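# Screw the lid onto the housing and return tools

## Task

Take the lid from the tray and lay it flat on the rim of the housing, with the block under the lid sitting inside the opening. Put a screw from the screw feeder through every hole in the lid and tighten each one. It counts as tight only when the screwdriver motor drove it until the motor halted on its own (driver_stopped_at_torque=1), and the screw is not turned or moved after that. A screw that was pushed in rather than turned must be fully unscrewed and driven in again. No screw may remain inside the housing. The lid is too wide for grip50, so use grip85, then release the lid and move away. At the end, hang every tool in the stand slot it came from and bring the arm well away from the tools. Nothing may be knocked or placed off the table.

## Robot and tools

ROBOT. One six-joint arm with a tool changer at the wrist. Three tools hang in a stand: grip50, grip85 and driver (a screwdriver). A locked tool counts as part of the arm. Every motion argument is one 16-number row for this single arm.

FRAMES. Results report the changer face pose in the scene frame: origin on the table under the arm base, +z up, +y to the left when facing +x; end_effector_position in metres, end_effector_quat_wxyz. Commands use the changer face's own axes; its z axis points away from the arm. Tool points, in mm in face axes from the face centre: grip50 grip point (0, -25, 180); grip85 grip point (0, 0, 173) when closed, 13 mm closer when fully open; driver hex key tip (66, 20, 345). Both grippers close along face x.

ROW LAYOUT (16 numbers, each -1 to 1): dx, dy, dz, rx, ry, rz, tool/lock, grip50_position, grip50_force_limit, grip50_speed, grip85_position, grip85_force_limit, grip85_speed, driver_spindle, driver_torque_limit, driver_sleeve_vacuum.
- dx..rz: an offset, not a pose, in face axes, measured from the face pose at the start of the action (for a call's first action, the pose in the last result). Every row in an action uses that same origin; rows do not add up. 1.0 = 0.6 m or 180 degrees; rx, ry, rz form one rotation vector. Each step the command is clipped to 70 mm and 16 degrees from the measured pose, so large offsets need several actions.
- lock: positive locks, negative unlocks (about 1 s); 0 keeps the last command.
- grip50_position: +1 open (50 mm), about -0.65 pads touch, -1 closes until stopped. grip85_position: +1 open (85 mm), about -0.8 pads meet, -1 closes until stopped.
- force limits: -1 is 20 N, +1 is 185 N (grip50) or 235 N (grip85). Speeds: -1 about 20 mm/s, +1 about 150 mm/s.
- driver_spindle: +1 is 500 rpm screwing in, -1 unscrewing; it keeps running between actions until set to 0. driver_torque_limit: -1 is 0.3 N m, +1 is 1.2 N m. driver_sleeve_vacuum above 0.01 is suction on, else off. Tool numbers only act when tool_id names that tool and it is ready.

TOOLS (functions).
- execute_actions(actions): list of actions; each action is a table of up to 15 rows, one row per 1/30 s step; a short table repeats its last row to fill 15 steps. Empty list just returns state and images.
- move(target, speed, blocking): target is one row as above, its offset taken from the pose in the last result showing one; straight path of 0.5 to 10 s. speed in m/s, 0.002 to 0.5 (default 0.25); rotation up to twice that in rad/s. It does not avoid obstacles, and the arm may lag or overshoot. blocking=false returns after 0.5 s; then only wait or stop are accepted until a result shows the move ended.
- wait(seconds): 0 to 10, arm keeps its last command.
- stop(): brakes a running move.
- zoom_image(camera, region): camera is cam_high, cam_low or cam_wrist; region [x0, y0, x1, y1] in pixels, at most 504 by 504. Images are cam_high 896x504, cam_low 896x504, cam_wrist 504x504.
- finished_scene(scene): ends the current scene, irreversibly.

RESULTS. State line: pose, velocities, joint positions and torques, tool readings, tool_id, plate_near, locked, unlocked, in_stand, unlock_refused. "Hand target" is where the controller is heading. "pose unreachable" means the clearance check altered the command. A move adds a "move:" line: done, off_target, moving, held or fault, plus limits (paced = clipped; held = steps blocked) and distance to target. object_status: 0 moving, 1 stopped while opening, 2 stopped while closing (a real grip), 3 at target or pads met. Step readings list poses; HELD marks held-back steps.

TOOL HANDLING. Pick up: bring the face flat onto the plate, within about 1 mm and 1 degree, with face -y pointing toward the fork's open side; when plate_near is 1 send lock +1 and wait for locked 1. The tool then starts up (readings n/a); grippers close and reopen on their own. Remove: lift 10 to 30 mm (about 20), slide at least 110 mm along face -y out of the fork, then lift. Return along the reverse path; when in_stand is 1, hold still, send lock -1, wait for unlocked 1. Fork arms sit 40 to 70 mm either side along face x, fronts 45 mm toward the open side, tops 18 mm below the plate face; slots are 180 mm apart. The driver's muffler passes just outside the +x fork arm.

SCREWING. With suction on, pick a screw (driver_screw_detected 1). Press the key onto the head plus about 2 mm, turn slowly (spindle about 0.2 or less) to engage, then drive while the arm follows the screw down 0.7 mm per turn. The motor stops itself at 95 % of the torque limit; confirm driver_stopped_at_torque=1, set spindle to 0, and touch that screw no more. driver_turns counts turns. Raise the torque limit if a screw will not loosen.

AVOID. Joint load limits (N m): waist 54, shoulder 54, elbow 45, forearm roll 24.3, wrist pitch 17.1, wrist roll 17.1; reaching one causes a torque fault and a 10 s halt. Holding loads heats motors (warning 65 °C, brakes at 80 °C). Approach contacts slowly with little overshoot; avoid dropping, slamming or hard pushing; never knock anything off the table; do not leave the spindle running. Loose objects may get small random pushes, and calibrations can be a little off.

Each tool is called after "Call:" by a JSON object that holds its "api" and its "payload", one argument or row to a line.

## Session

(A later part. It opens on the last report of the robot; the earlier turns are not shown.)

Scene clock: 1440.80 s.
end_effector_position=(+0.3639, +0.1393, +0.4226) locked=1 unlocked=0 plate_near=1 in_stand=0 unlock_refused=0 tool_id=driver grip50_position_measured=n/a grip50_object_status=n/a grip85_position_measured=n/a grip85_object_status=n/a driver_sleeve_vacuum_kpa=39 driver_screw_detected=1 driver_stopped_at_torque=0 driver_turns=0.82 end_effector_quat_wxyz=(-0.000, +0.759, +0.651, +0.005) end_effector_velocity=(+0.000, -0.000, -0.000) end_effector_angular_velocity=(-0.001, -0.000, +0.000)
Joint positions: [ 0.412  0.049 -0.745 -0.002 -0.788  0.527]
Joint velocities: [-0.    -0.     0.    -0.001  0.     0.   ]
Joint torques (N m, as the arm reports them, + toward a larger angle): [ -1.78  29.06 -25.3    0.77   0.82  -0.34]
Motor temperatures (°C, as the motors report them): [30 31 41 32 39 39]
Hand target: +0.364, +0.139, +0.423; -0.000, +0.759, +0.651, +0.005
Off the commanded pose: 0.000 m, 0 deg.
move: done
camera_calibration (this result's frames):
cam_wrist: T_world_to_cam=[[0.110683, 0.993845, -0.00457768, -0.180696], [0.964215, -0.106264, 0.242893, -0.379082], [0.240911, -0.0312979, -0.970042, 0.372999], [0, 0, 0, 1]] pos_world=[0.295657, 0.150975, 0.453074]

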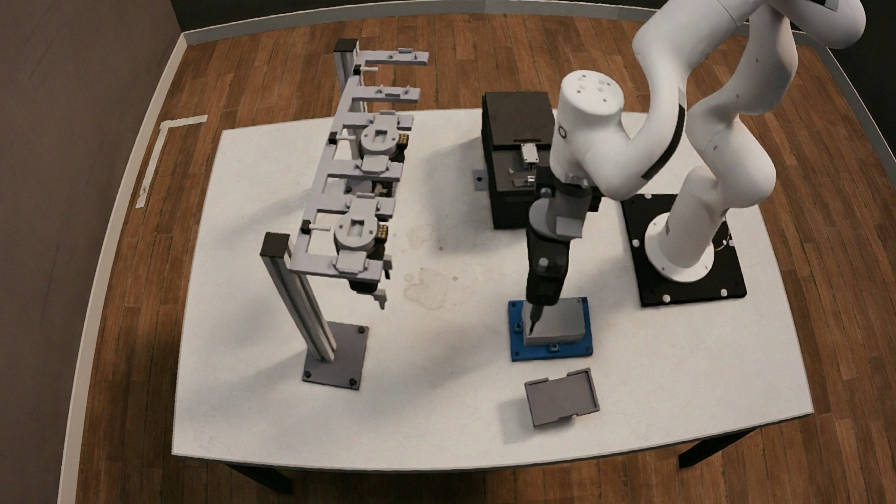

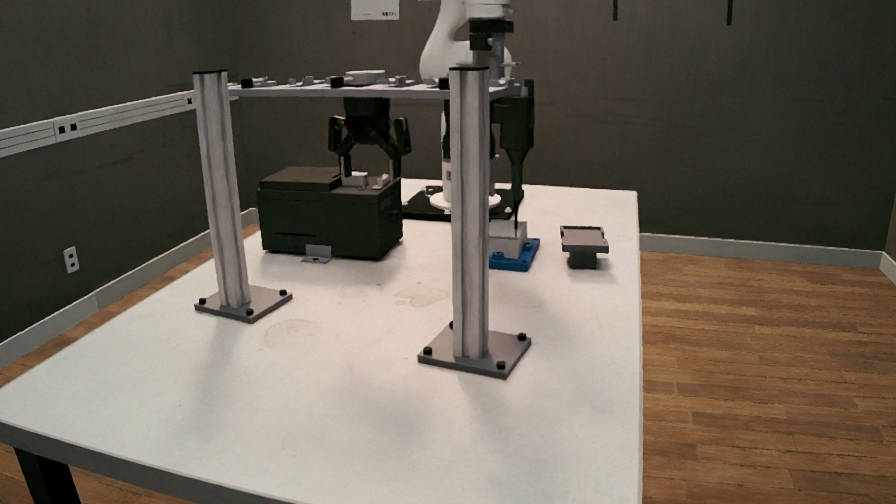

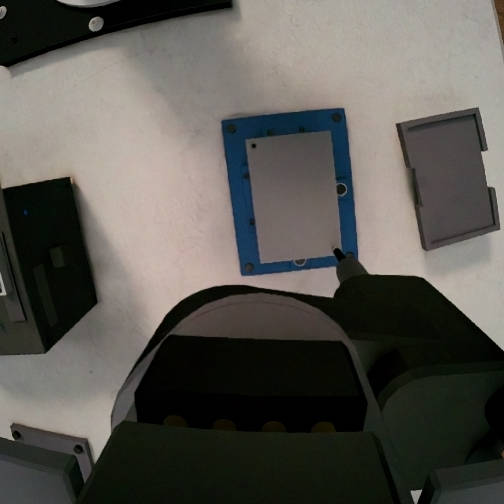

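Call:
{"api": "move", "payload": {
  "target": [0,0,0.006,0,0,0,0,1,0,0,1,0,0,0,0,1],
  "speed": 0.004
}}

Call:
{"api": "zoom_image", "payload": {
  "camera": "cam_low",
  "region": [490,200,540,250]
}}

Call:
{"api": "zoom_image", "payload": {
  "camera": "cam_wrist",
  "region": [310,220,360,270]
}}

Scene clock: 1449.23 s.
end_effector_position=(+0.3639, +0.1393, +0.4190) locked=1 unlocked=0 plate_near=1 in_stand=0 unlock_refused=0 tool_id=driver grip50_position_measured=n/a grip50_object_status=n/a grip85_position_measured=n/a grip85_object_status=n/a driver_sleeve_vacuum_kpa=30 driver_screw_detected=0 driver_stopped_at_torque=0 driver_turns=0.82 end_effector_quat_wxyz=(-0.000, +0.759, +0.651, +0.005) end_effector_velocity=(+0.000, -0.000, -0.000) end_effector_angular_velocity=(+0.000, -0.001, +0.001)
Joint positions: [ 0.412  0.044 -0.741 -0.002 -0.779  0.527]
Joint velocities: [-0.     0.     0.001 -0.     0.001 -0.001]
Joint torques (N m, as the arm reports them, + toward a larger angle): [ -1.51  30.14 -24.86   1.1    0.88  -0.34]
Motor temperatures (°C, as the motors report them): [30 31 41 32 39 39]
Hand target: +0.364, +0.139, +0.419; -0.000, +0.759, +0.651, +0.005
Off the commanded pose: 0.000 m, 0 deg.
move: done
camera_calibration (this result's frames):
cam_wrist: T_world_to_cam=[[0.110688, 0.993844, -0.00463466, -0.180701], [0.964237, -0.106258, 0.24281, -0.378185], [0.240823, -0.031345, -0.970063, 0.369557], [0, 0, 0, 1]] pos_world=[0.295664, 0.150987, 0.449483]

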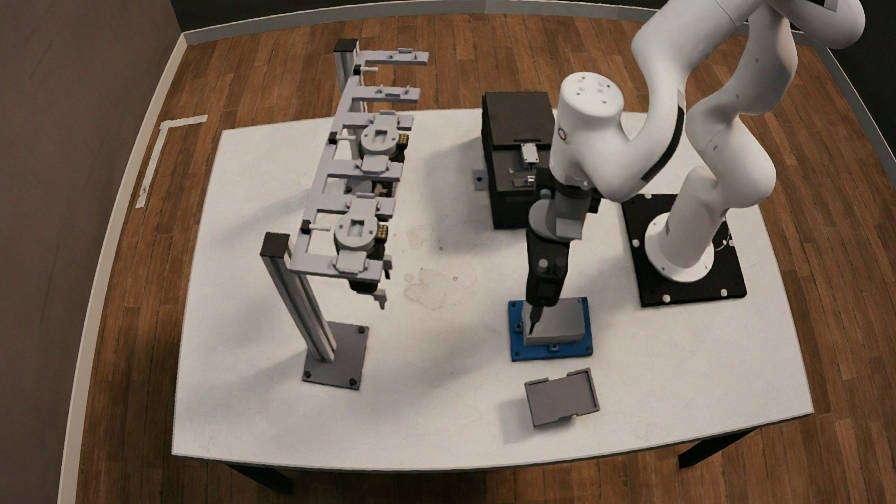

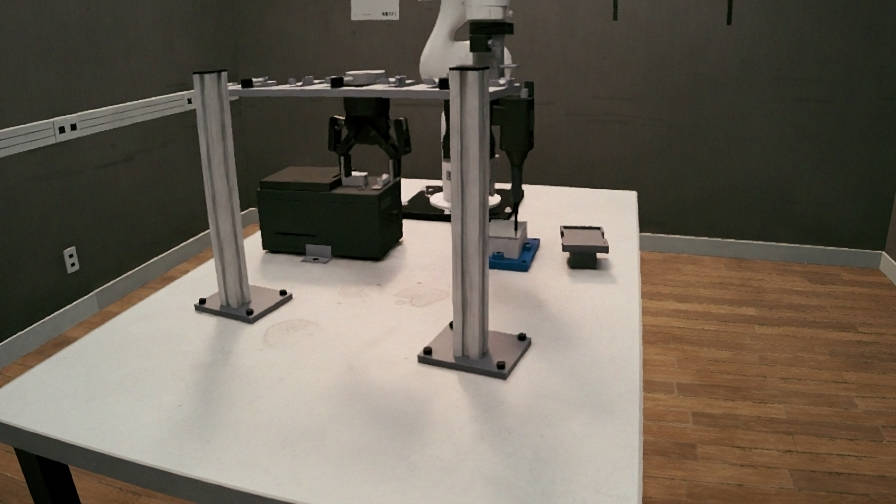

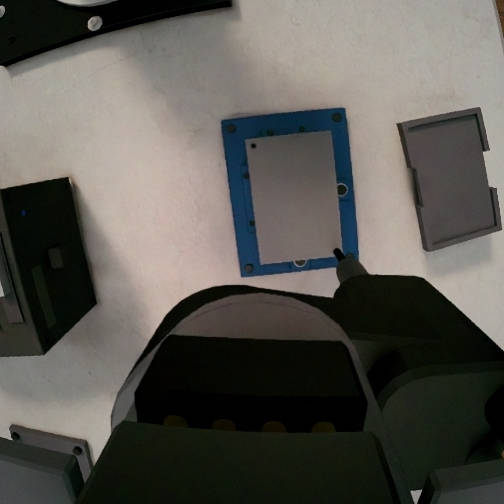

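Region (490, 200, 540, 250) of cam_low's 896x504 image, scaled by 10.080, with more detail than that image has.

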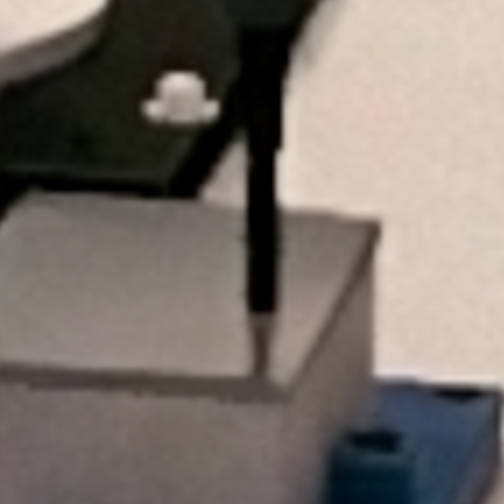

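Region (310, 220, 360, 270) of cam_wrist's 504x504 image, scaled by 10.080, with more detail than that image has.

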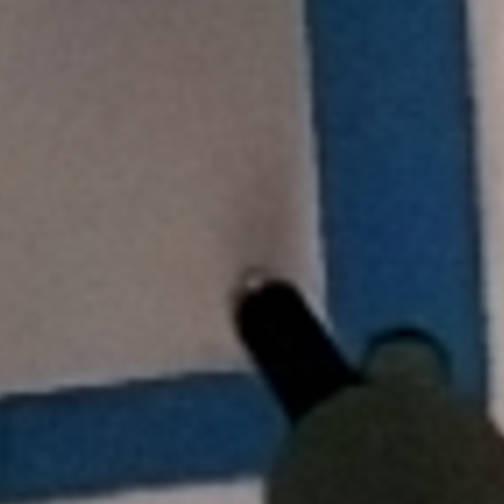

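Call:
{"api": "move", "payload": {
  "target": [0,0,-0.005,0,0,0,0,1,0,0,1,0,0,0,0,1],
  "speed": 0.004
}}

Call:
{"api": "zoom_image", "payload": {
  "camera": "cam_wrist",
  "region": [320,230,350,260]
}}

Call:
{"api": "zoom_image", "payload": {
  "camera": "cam_high",
  "region": [515,320,545,350]
}}

Call:
{"api": "zoom_image", "payload": {
  "camera": "cam_low",
  "region": [500,215,530,245]
}}

Scene clock: 1480.57 s.
end_effector_position=(+0.3639, +0.1393, +0.4220) locked=1 unlocked=0 plate_near=1 in_stand=0 unlock_refused=0 tool_id=driver grip50_position_measured=n/a grip50_object_status=n/a grip85_position_measured=n/a grip85_object_status=n/a driver_sleeve_vacuum_kpa=39 driver_screw_detected=1 driver_stopped_at_torque=0 driver_turns=0.82 end_effector_quat_wxyz=(-0.000, +0.759, +0.651, +0.005) end_effector_velocity=(-0.000, -0.000, +0.000) end_effector_angular_velocity=(-0.001, +0.001, +0.000)
Joint positions: [ 0.412  0.048 -0.744 -0.002 -0.787  0.527]
Joint velocities: [ 0.     0.     0.    -0.    -0.002 -0.   ]
Joint torques (N m, as the arm reports them, + toward a larger angle): [ -1.66  28.93 -24.72   0.39   0.89  -0.25]
Motor temperatures (°C, as the motors report them): [30 31 41 32 39 39]
Hand target: +0.364, +0.139, +0.422; -0.000, +0.759, +0.651, +0.005
Off the commanded pose: 0.000 m, 0 deg.
move: done
camera_calibration (this result's frames):
cam_wrist: T_world_to_cam=[[0.110679, 0.993846, -0.0046191, -0.180676], [0.964235, -0.106253, 0.242819, -0.3789], [0.240834, -0.0313288, -0.970061, 0.372446], [0, 0, 0, 1]] pos_world=[0.295648, 0.150973, 0.452465]

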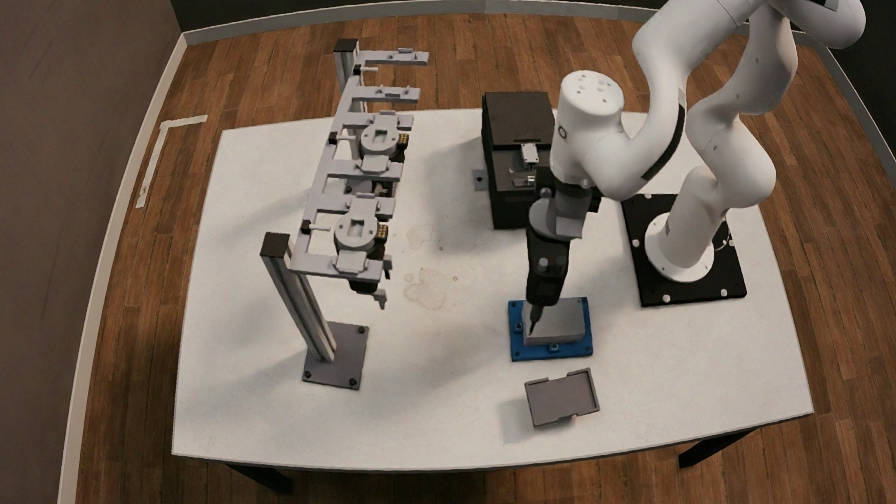

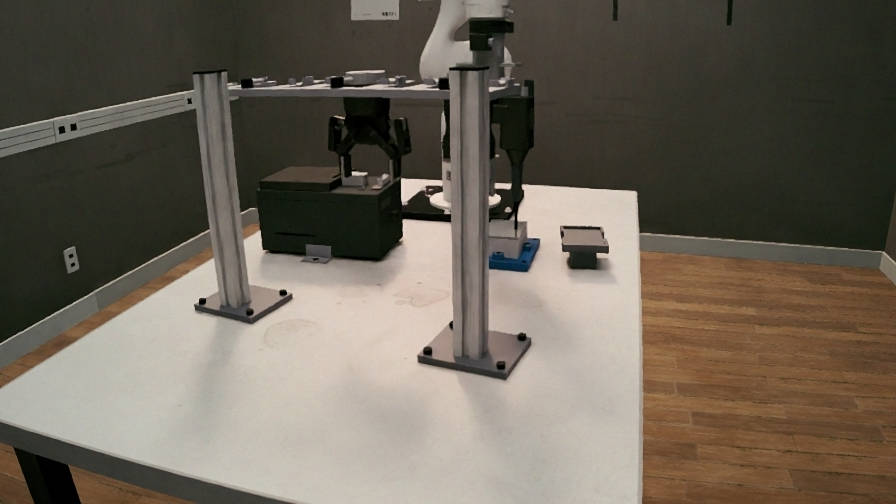

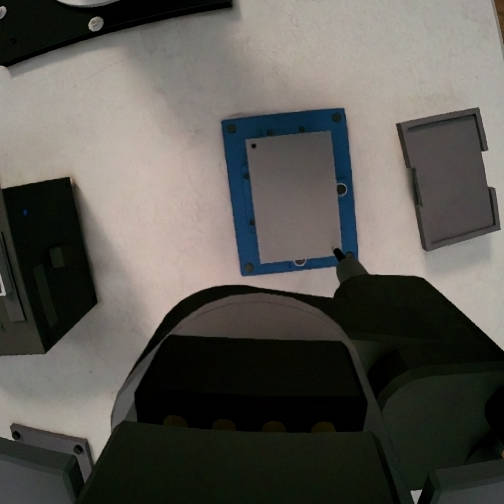

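Region (320, 230, 350, 260) of cam_wrist's 504x504 image, scaled by 16.800, with more detail than that image has.

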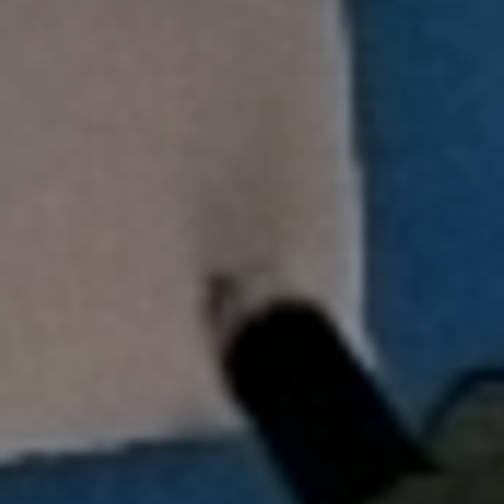

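Region (515, 320, 545, 350) of cam_high's 896x504 image, scaled by 16.800, with more detail than that image has.

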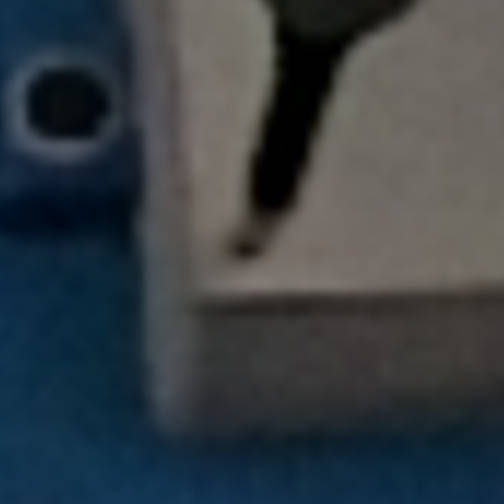

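Region (500, 215, 530, 245) of cam_low's 896x504 image, scaled by 16.800, with more detail than that image has.

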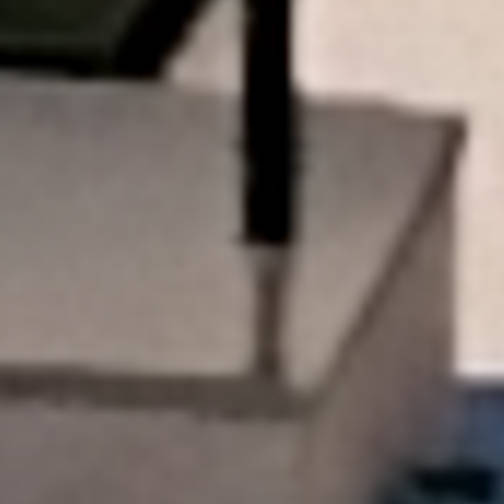

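Call:
{"api": "move", "payload": {
  "target": [-0.0009,0.0007,0,0,0,0,0,1,0,0,1,0,0,0,0,1],
  "speed": 0.004
}}

Call:
{"api": "zoom_image", "payload": {
  "camera": "cam_wrist",
  "region": [320,230,350,260]
}}

Call:
{"api": "zoom_image", "payload": {
  "camera": "cam_high",
  "region": [515,320,545,350]
}}

Scene clock: 1495.27 s.
end_effector_position=(+0.3642, +0.1387, +0.4220) locked=1 unlocked=0 plate_near=1 in_stand=0 unlock_refused=0 tool_id=driver grip50_position_measured=n/a grip50_object_status=n/a grip85_position_measured=n/a grip85_object_status=n/a driver_sleeve_vacuum_kpa=39 driver_screw_detected=1 driver_stopped_at_torque=0 driver_turns=0.82 end_effector_quat_wxyz=(-0.000, +0.759, +0.651, +0.005) end_effector_velocity=(-0.000, -0.000, -0.000) end_effector_angular_velocity=(-0.000, +0.001, -0.000)
Joint positions: [ 0.41   0.048 -0.745 -0.002 -0.787  0.525]
Joint velocities: [-0.001 -0.001  0.    -0.    -0.    -0.   ]
Joint torques (N m, as the arm reports them, + toward a larger angle): [ -2.22  28.26 -24.83   0.21   0.89  -0.19]
Motor temperatures (°C, as the motors report them): [30 31 41 32 39 39]
Hand target: +0.364, +0.139, +0.422; -0.000, +0.759, +0.651, +0.005
Off the commanded pose: 0.000 m, 0 deg.
move: done
camera_calibration (this result's frames):
cam_wrist: T_world_to_cam=[[0.110682, 0.993845, -0.0046213, -0.180123], [0.964234, -0.106255, 0.242823, -0.37928], [0.240837, -0.0313321, -0.97006, 0.372347], [0, 0, 0, 1]] pos_world=[0.295976, 0.150381, 0.452464]

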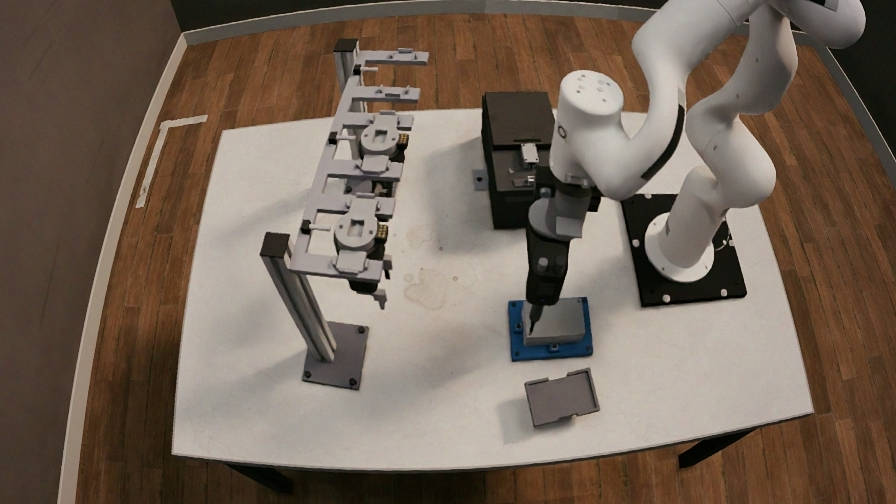

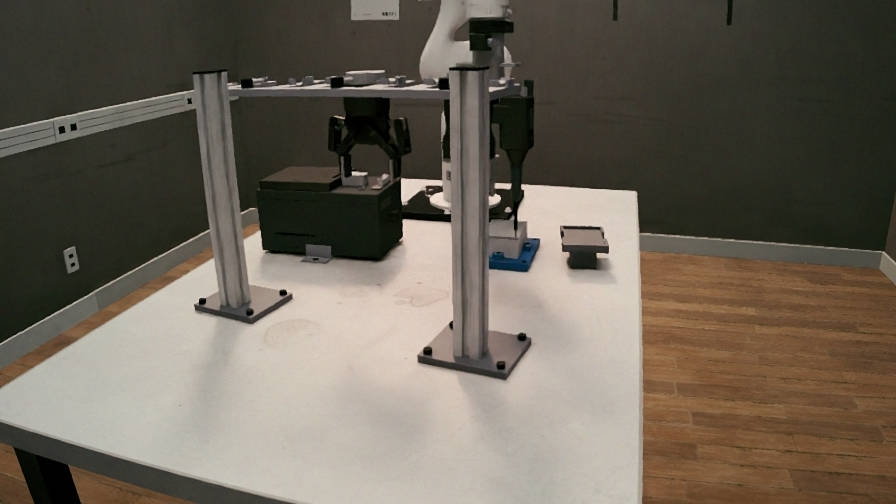

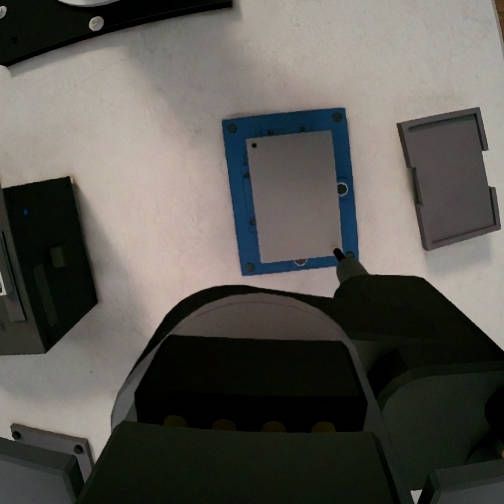

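Region (320, 230, 350, 260) of cam_wrist's 504x504 image, scaled by 16.800, with more detail than that image has.

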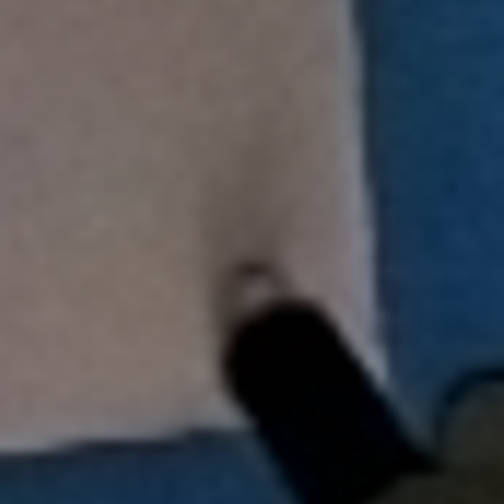

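Region (515, 320, 545, 350) of cam_high's 896x504 image, scaled by 16.800, with more detail than that image has.

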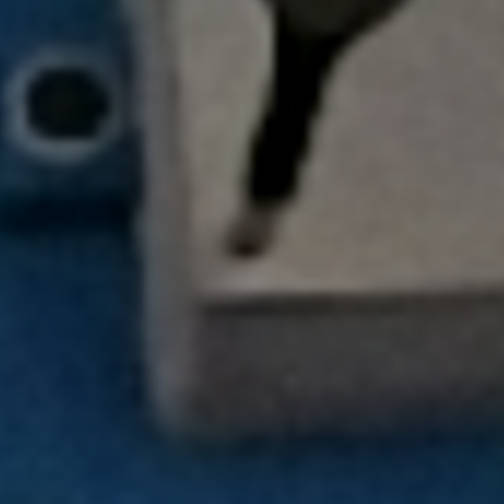

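Call:
{"api": "move", "payload": {
  "target": [0.0004,-0.0003,0,0,0,0,0,1,0,0,1,0,0,0,0,1],
  "speed": 0.004
}}

Call:
{"api": "zoom_image", "payload": {
  "camera": "cam_wrist",
  "region": [320,230,350,260]
}}

Call:
{"api": "move", "payload": {
  "target": [0,0,0.004,0,0,0,0,1,0,0,1,0,0,0,0,1],
  "speed": 0.003
}}

Call:
{"api": "zoom_image", "payload": {
  "camera": "cam_wrist",
  "region": [320,230,350,260]
}}

Scene clock: 1504.33 s.
end_effector_position=(+0.3641, +0.1390, +0.4220) locked=1 unlocked=0 plate_near=1 in_stand=0 unlock_refused=0 tool_id=driver grip50_position_measured=n/a grip50_object_status=n/a grip85_position_measured=n/a grip85_object_status=n/a driver_sleeve_vacuum_kpa=39 driver_screw_detected=1 driver_stopped_at_torque=0 driver_turns=0.82 end_effector_quat_wxyz=(-0.000, +0.759, +0.651, +0.005) end_effector_velocity=(-0.000, +0.000, -0.000) end_effector_angular_velocity=(-0.000, +0.000, +0.000)
Joint positions: [ 0.411  0.048 -0.744 -0.002 -0.787  0.526]
Joint velocities: [ 0.001  0.     0.    -0.     0.     0.001]
Joint torques (N m, as the arm reports them, + toward a larger angle): [ -1.26  28.76 -25.34   0.68   0.8   -0.29]
Motor temperatures (°C, as the motors report them): [30 31 41 32 39 39]
Hand target: +0.364, +0.139, +0.422; -0.000, +0.759, +0.651, +0.005
Off the commanded pose: 0.000 m, 0 deg.
move: done
camera_calibration (this result's frames):
cam_wrist: T_world_to_cam=[[0.11068, 0.993845, -0.00462039, -0.180369], [0.964234, -0.106254, 0.242821, -0.379117], [0.240836, -0.0313307, -0.97006, 0.37239], [0, 0, 0, 1]] pos_world=[0.295837, 0.150643, 0.452465]

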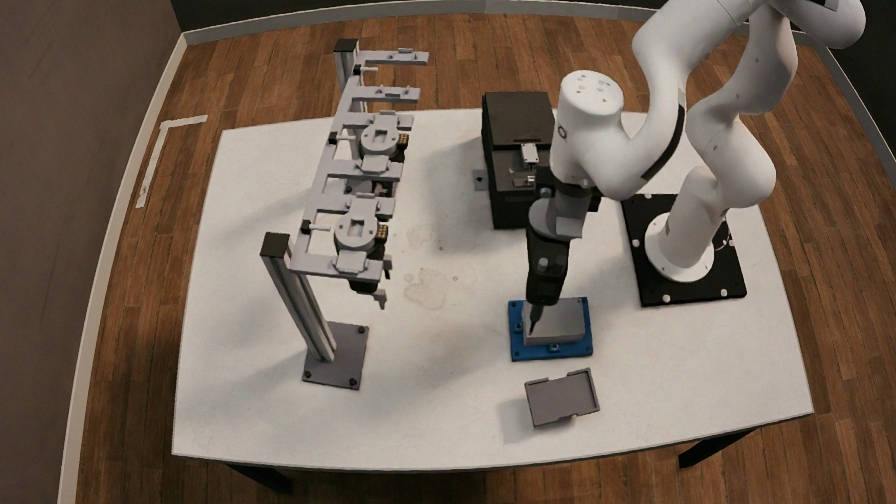

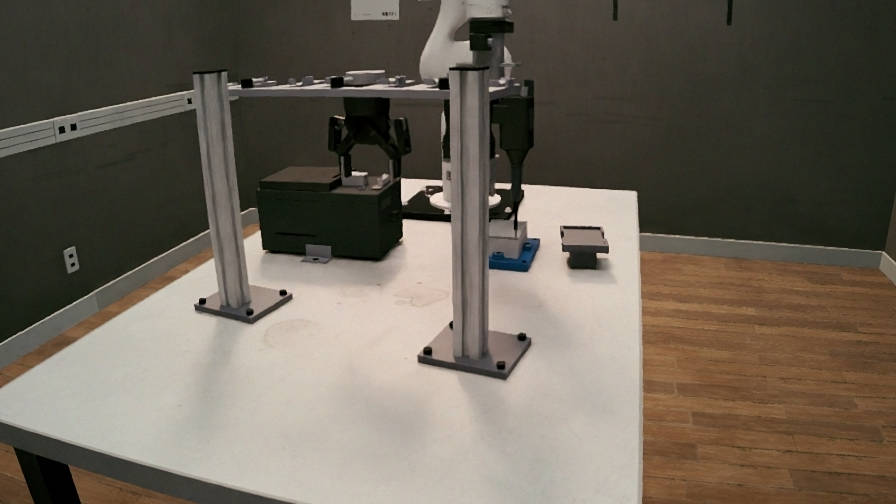

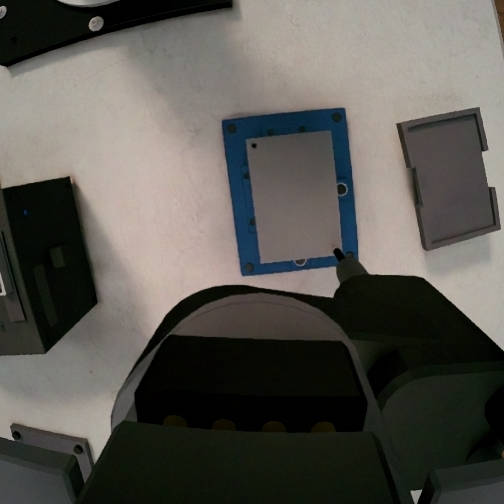

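Region (320, 230, 350, 260) of cam_wrist's 504x504 image, scaled by 16.800, with more detail than that image has.

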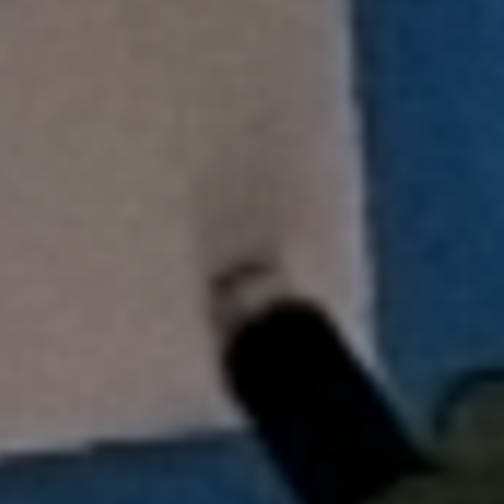

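Scene clock: 1505.37 s.
end_effector_position=(+0.3640, +0.1390, +0.4195) locked=1 unlocked=0 plate_near=1 in_stand=0 unlock_refused=0 tool_id=driver grip50_position_measured=n/a grip50_object_status=n/a grip85_position_measured=n/a grip85_object_status=n/a driver_sleeve_vacuum_kpa=29 driver_screw_detected=0 driver_stopped_at_torque=0 driver_turns=0.82 end_effector_quat_wxyz=(-0.000, +0.759, +0.651, +0.004) end_effector_velocity=(+0.000, +0.000, -0.000) end_effector_angular_velocity=(+0.000, +0.000, -0.001)
Joint positions: [ 0.411  0.045 -0.741 -0.002 -0.781  0.526]
Joint velocities: [-0.    -0.001 -0.     0.     0.     0.   ]
Joint torques (N m, as the arm reports them, + toward a larger angle): [ -1.51  29.33 -24.7    0.48   0.74  -0.29]
Motor temperatures (°C, as the motors report them): [30 31 41 32 39 39]
Hand target: +0.364, +0.139, +0.420; -0.000, +0.759, +0.651, +0.005
Off the commanded pose: 0.000 m, 0 deg.
move: done
camera_calibration (this result's frames):
cam_wrist: T_world_to_cam=[[0.110675, 0.993845, -0.00475249, -0.180309], [0.964292, -0.106224, 0.242606, -0.378427], [0.240608, -0.0314333, -0.970113, 0.370153], [0, 0, 0, 1]] pos_world=[0.295807, 0.150636, 0.450042]

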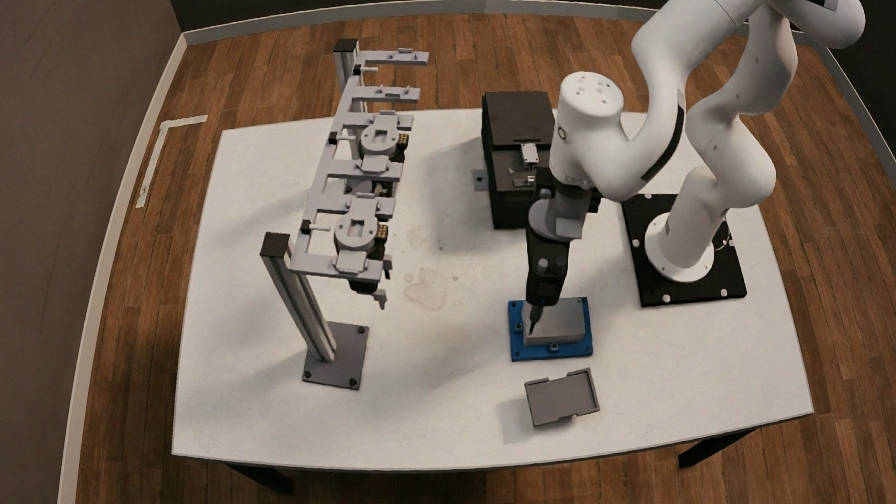

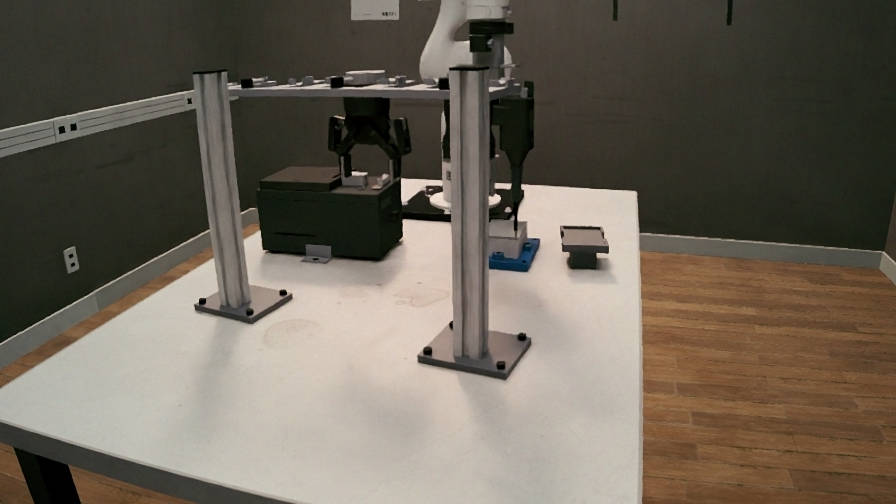

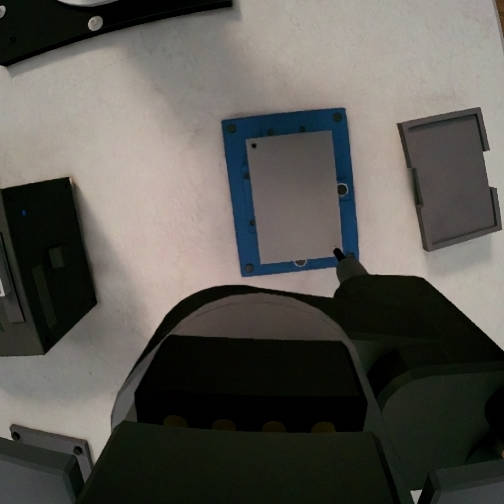

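Region (320, 230, 350, 260) of cam_wrist's 504x504 image, scaled by 16.800, with more detail than that image has.

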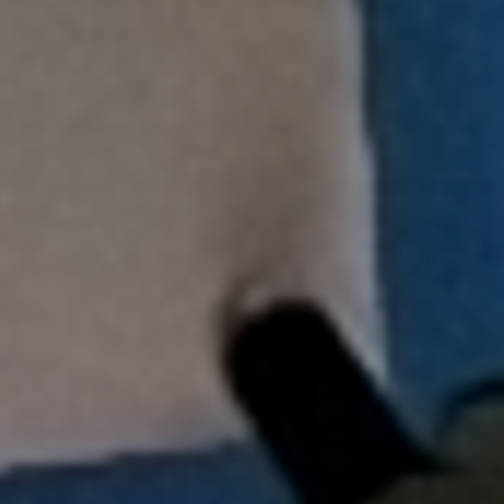

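Call:
{"api": "execute_actions", "payload": {
  "actions": [
    [[0,0,-0.003,0,0,0,0,1,0,0,1,0,0,0,0,1]],
    [[0.0005,0.0008,0,0,0,0,0,1,0,0,1,0,0,0,0,1]],
    [[0,0,0.0015,0,0,0,0,1,0,0,1,0,0,0,0,1]],
    [[0,0,0.0015,0,0,0,0,1,0,0,1,0,0,0,0,1]]
  ]
}}

Call:
{"api": "zoom_image", "payload": {
  "camera": "cam_wrist",
  "region": [320,230,350,260]
}}

Call:
{"api": "zoom_image", "payload": {
  "camera": "cam_high",
  "region": [515,320,545,350]
}}

Scene clock: 1531.33 s.
end_effector_position=(+0.3645, +0.1392, +0.4195) locked=1 unlocked=0 plate_near=1 in_stand=0 unlock_refused=0 tool_id=driver grip50_position_measured=n/a grip50_object_status=n/a grip85_position_measured=n/a grip85_object_status=n/a driver_sleeve_vacuum_kpa=39 driver_screw_detected=1 driver_stopped_at_torque=0 driver_turns=0.82 end_effector_quat_wxyz=(-0.000, +0.759, +0.651, +0.004) end_effector_velocity=(-0.000, -0.000, -0.001) end_effector_angular_velocity=(-0.000, +0.001, -0.000)
Joint positions: [ 0.411  0.044 -0.743 -0.002 -0.781  0.526]
Joint velocities: [ 0.    -0.     0.001  0.     0.     0.   ]
Joint torques (N m, as the arm reports them, + toward a larger angle): [ -2.36  29.4  -24.76   0.44   0.71  -0.27]
Motor temperatures (°C, as the motors report them): [30 31 41 32 39 39]
Hand target: +0.365, +0.139, +0.420; -0.001, +0.759, +0.651, +0.004
Off the commanded pose: 0.000 m, 0 deg.
Step readings (end_effector_position; steps 1 to 15: 1st action; 16 to 30: 2nd action; 31 to 45: 3rd action; 46 to 60: 4th action):
0: (+0.3641, +0.1390, +0.4196)
1: (+0.3641, +0.1390, +0.4196)
2: (+0.3640, +0.1390, +0.4198)
4: (+0.3640, +0.1390, +0.4207)
8: (+0.3640, +0.1390, +0.4213)
15: (+0.3640, +0.1389, +0.4213)
16: (+0.3640, +0.1390, +0.4213)
17: (+0.3641, +0.1390, +0.4213)
19: (+0.3643, +0.1391, +0.4213)
23: (+0.3645, +0.1392, +0.4213)
30: (+0.3645, +0.1392, +0.4213)
31: (+0.3645, +0.1392, +0.4213)
32: (+0.3645, +0.1392, +0.4212)
34: (+0.3645, +0.1392, +0.4208)
38: (+0.3645, +0.1392, +0.4204)
45: (+0.3645, +0.1392, +0.4204)
46: (+0.3645, +0.1392, +0.4204)
47: (+0.3645, +0.1392, +0.4203)
49: (+0.3645, +0.1392, +0.4199)
53: (+0.3645, +0.1392, +0.4196)
60: end_effector_position above
camera_calibration (this result's frames):
cam_wrist: T_world_to_cam=[[0.110675, 0.993845, -0.00475241, -0.180587], [0.964292, -0.106224, 0.242604, -0.378903], [0.240606, -0.0314329, -0.970114, 0.370042], [0, 0, 0, 1]] pos_world=[0.296326, 0.150858, 0.450047]

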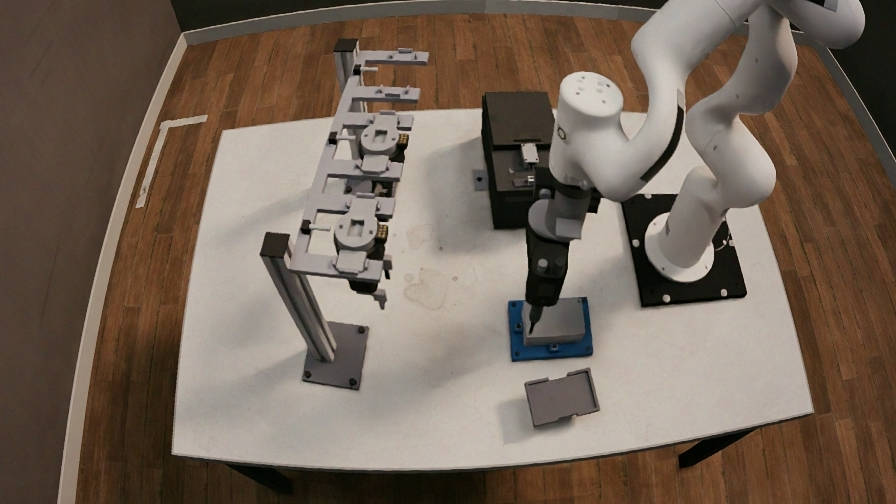

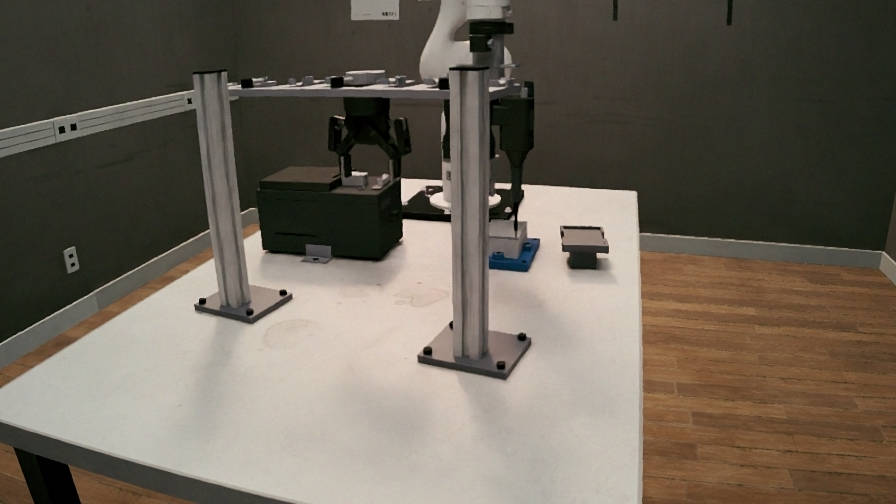

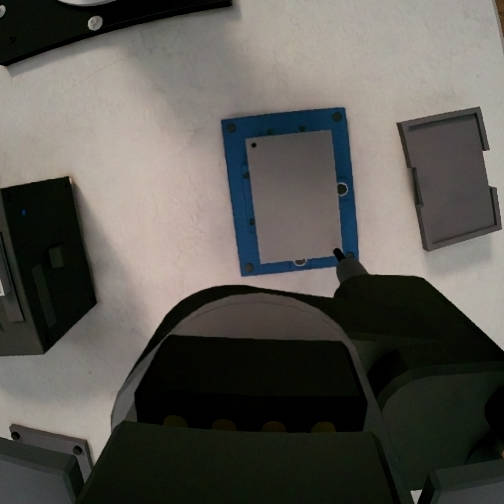

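Region (320, 230, 350, 260) of cam_wrist's 504x504 image, scaled by 16.800, with more detail than that image has.

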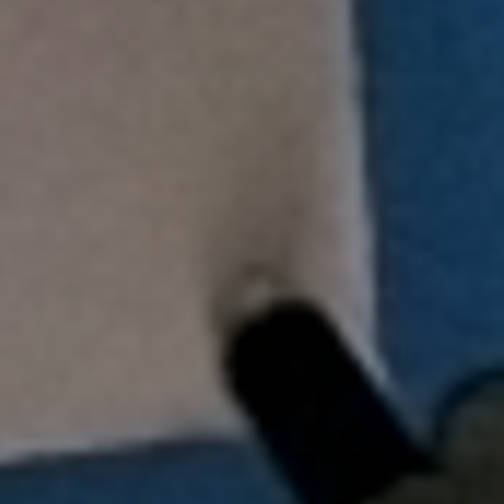

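Region (515, 320, 545, 350) of cam_high's 896x504 image, scaled by 16.800, with more detail than that image has.

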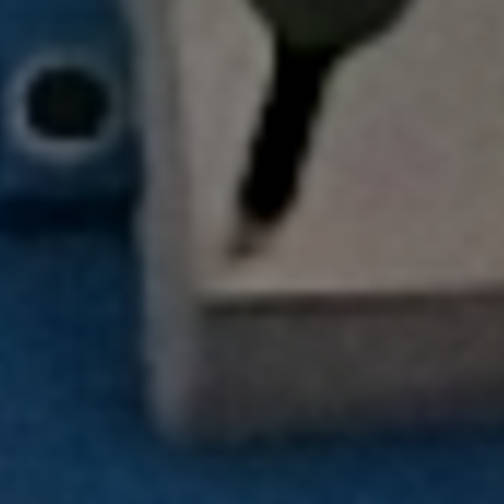

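Call:
{"api": "execute_actions", "payload": {
  "actions": [
    [[0,0,0.001,0,0,0,0,1,0,0,1,0,0,0.2,0,1]],
    [[0,0,0.001,0,0,0,0,1,0,0,1,0,0,0.2,0,1]],
    [[0,0,0.001,0,0,0,0,1,0,0,1,0,0,0.2,0,1]],
    [[0,0,0.001,0,0,0,0,1,0,0,1,0,0,0.2,0,1]],
    [[0,0,0.001,0,0,0,0,1,0,0,1,0,0,0.2,0,1]],
    [[0,0,0.0003,0,0,0,0,1,0,0,1,0,0,0,0,1]]
  ]
}}

Call:
{"api": "zoom_image", "payload": {
  "camera": "cam_low",
  "region": [490,200,540,250]
}}

Scene clock: 1555.50 s.
end_effector_position=(+0.3646, +0.1392, +0.4164) locked=1 unlocked=0 plate_near=1 in_stand=0 unlock_refused=0 tool_id=driver grip50_position_measured=n/a grip50_object_status=n/a grip85_position_measured=n/a grip85_object_status=n/a driver_sleeve_vacuum_kpa=39 driver_screw_detected=1 driver_stopped_at_torque=0 driver_turns=4.94 end_effector_quat_wxyz=(-0.000, +0.759, +0.651, +0.005) end_effector_velocity=(-0.000, +0.000, -0.000) end_effector_angular_velocity=(-0.000, +0.000, +0.000)
Joint positions: [ 0.411  0.039 -0.739 -0.002 -0.773  0.526]
Joint velocities: [0.    0.    0.001 0.    0.    0.   ]
Joint torques (N m, as the arm reports them, + toward a larger angle): [ -2.56  28.15 -24.38   0.59   0.66  -0.27]
Motor temperatures (°C, as the motors report them): [30 31 41 32 39 39]
Hand target: +0.365, +0.139, +0.416; -0.000, +0.759, +0.651, +0.005
Off the commanded pose: 0.000 m, 0 deg.
Step readings (end_effector_position; steps 1 to 15: 1st action; 16 to 30: 2nd action; 31 to 45: 3rd action; 46 to 60: 4th action; 61 to 75: 5th action; 76 to 90: 6th action):
0: (+0.3645, +0.1392, +0.4195)
1: (+0.3645, +0.1392, +0.4195)
2: (+0.3645, +0.1392, +0.4195)
4: (+0.3645, +0.1392, +0.4191)
8: (+0.3645, +0.1392, +0.4189)
15: (+0.3645, +0.1392, +0.4189)
16: (+0.3645, +0.1392, +0.4189)
17: (+0.3646, +0.1392, +0.4189)
19: (+0.3646, +0.1392, +0.4186)
23: (+0.3645, +0.1392, +0.4184)
30: (+0.3646, +0.1392, +0.4184)
31: (+0.3646, +0.1392, +0.4183)
32: (+0.3646, +0.1392, +0.4183)
34: (+0.3646, +0.1392, +0.4180)
38: (+0.3645, +0.1392, +0.4178)
45: (+0.3646, +0.1392, +0.4178)
46: (+0.3646, +0.1392, +0.4178)
47: (+0.3646, +0.1392, +0.4177)
49: (+0.3646, +0.1392, +0.4174)
53: (+0.3645, +0.1392, +0.4172)
60: (+0.3646, +0.1392, +0.4172)
61: (+0.3646, +0.1392, +0.4172)
62: (+0.3646, +0.1392, +0.4171)
64: (+0.3646, +0.1392, +0.4168)
68: (+0.3646, +0.1392, +0.4166)
75: (+0.3646, +0.1392, +0.4166)
76: (+0.3646, +0.1392, +0.4166)
77: (+0.3646, +0.1392, +0.4165)
79: (+0.3646, +0.1392, +0.4165)
83: (+0.3646, +0.1392, +0.4164)
90: end_effector_position above
camera_calibration (this result's frames):
cam_wrist: T_world_to_cam=[[0.110684, 0.993844, -0.00471804, -0.180646], [0.964273, -0.106239, 0.242674, -0.378189], [0.240679, -0.0314096, -0.970096, 0.366942], [0, 0, 0, 1]] pos_world=[0.296357, 0.150881, 0.446894]

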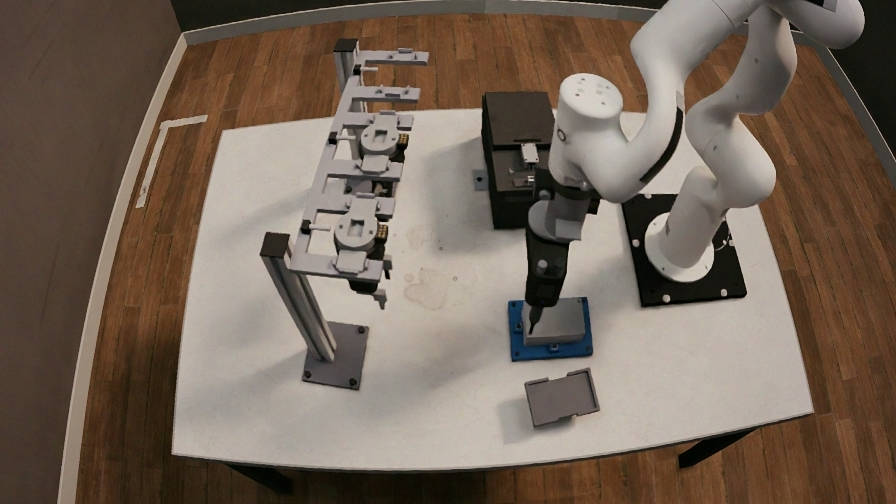

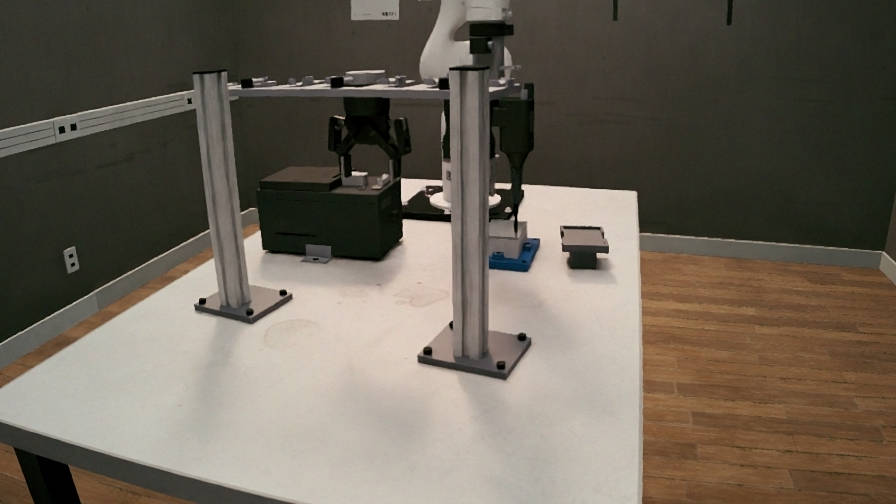

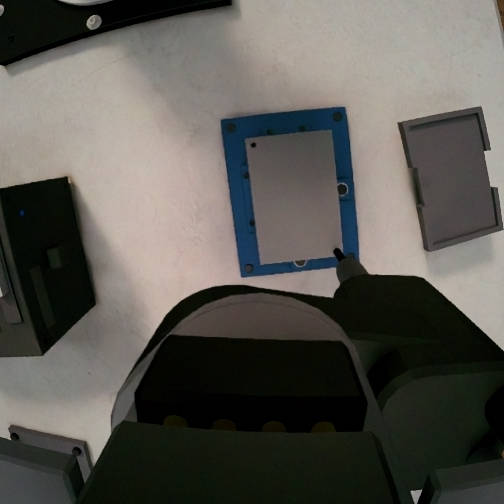

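Region (490, 200, 540, 250) of cam_low's 896x504 image, scaled by 10.080, with more detail than that image has.

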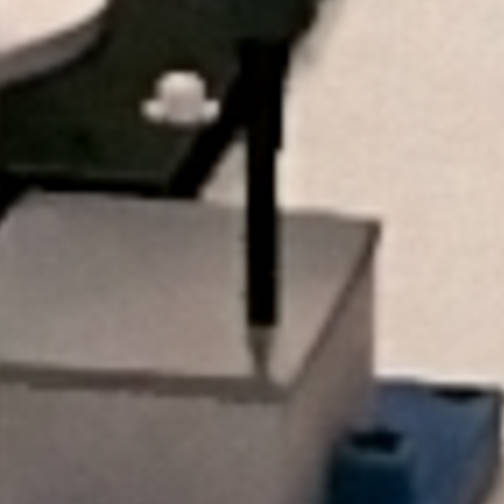

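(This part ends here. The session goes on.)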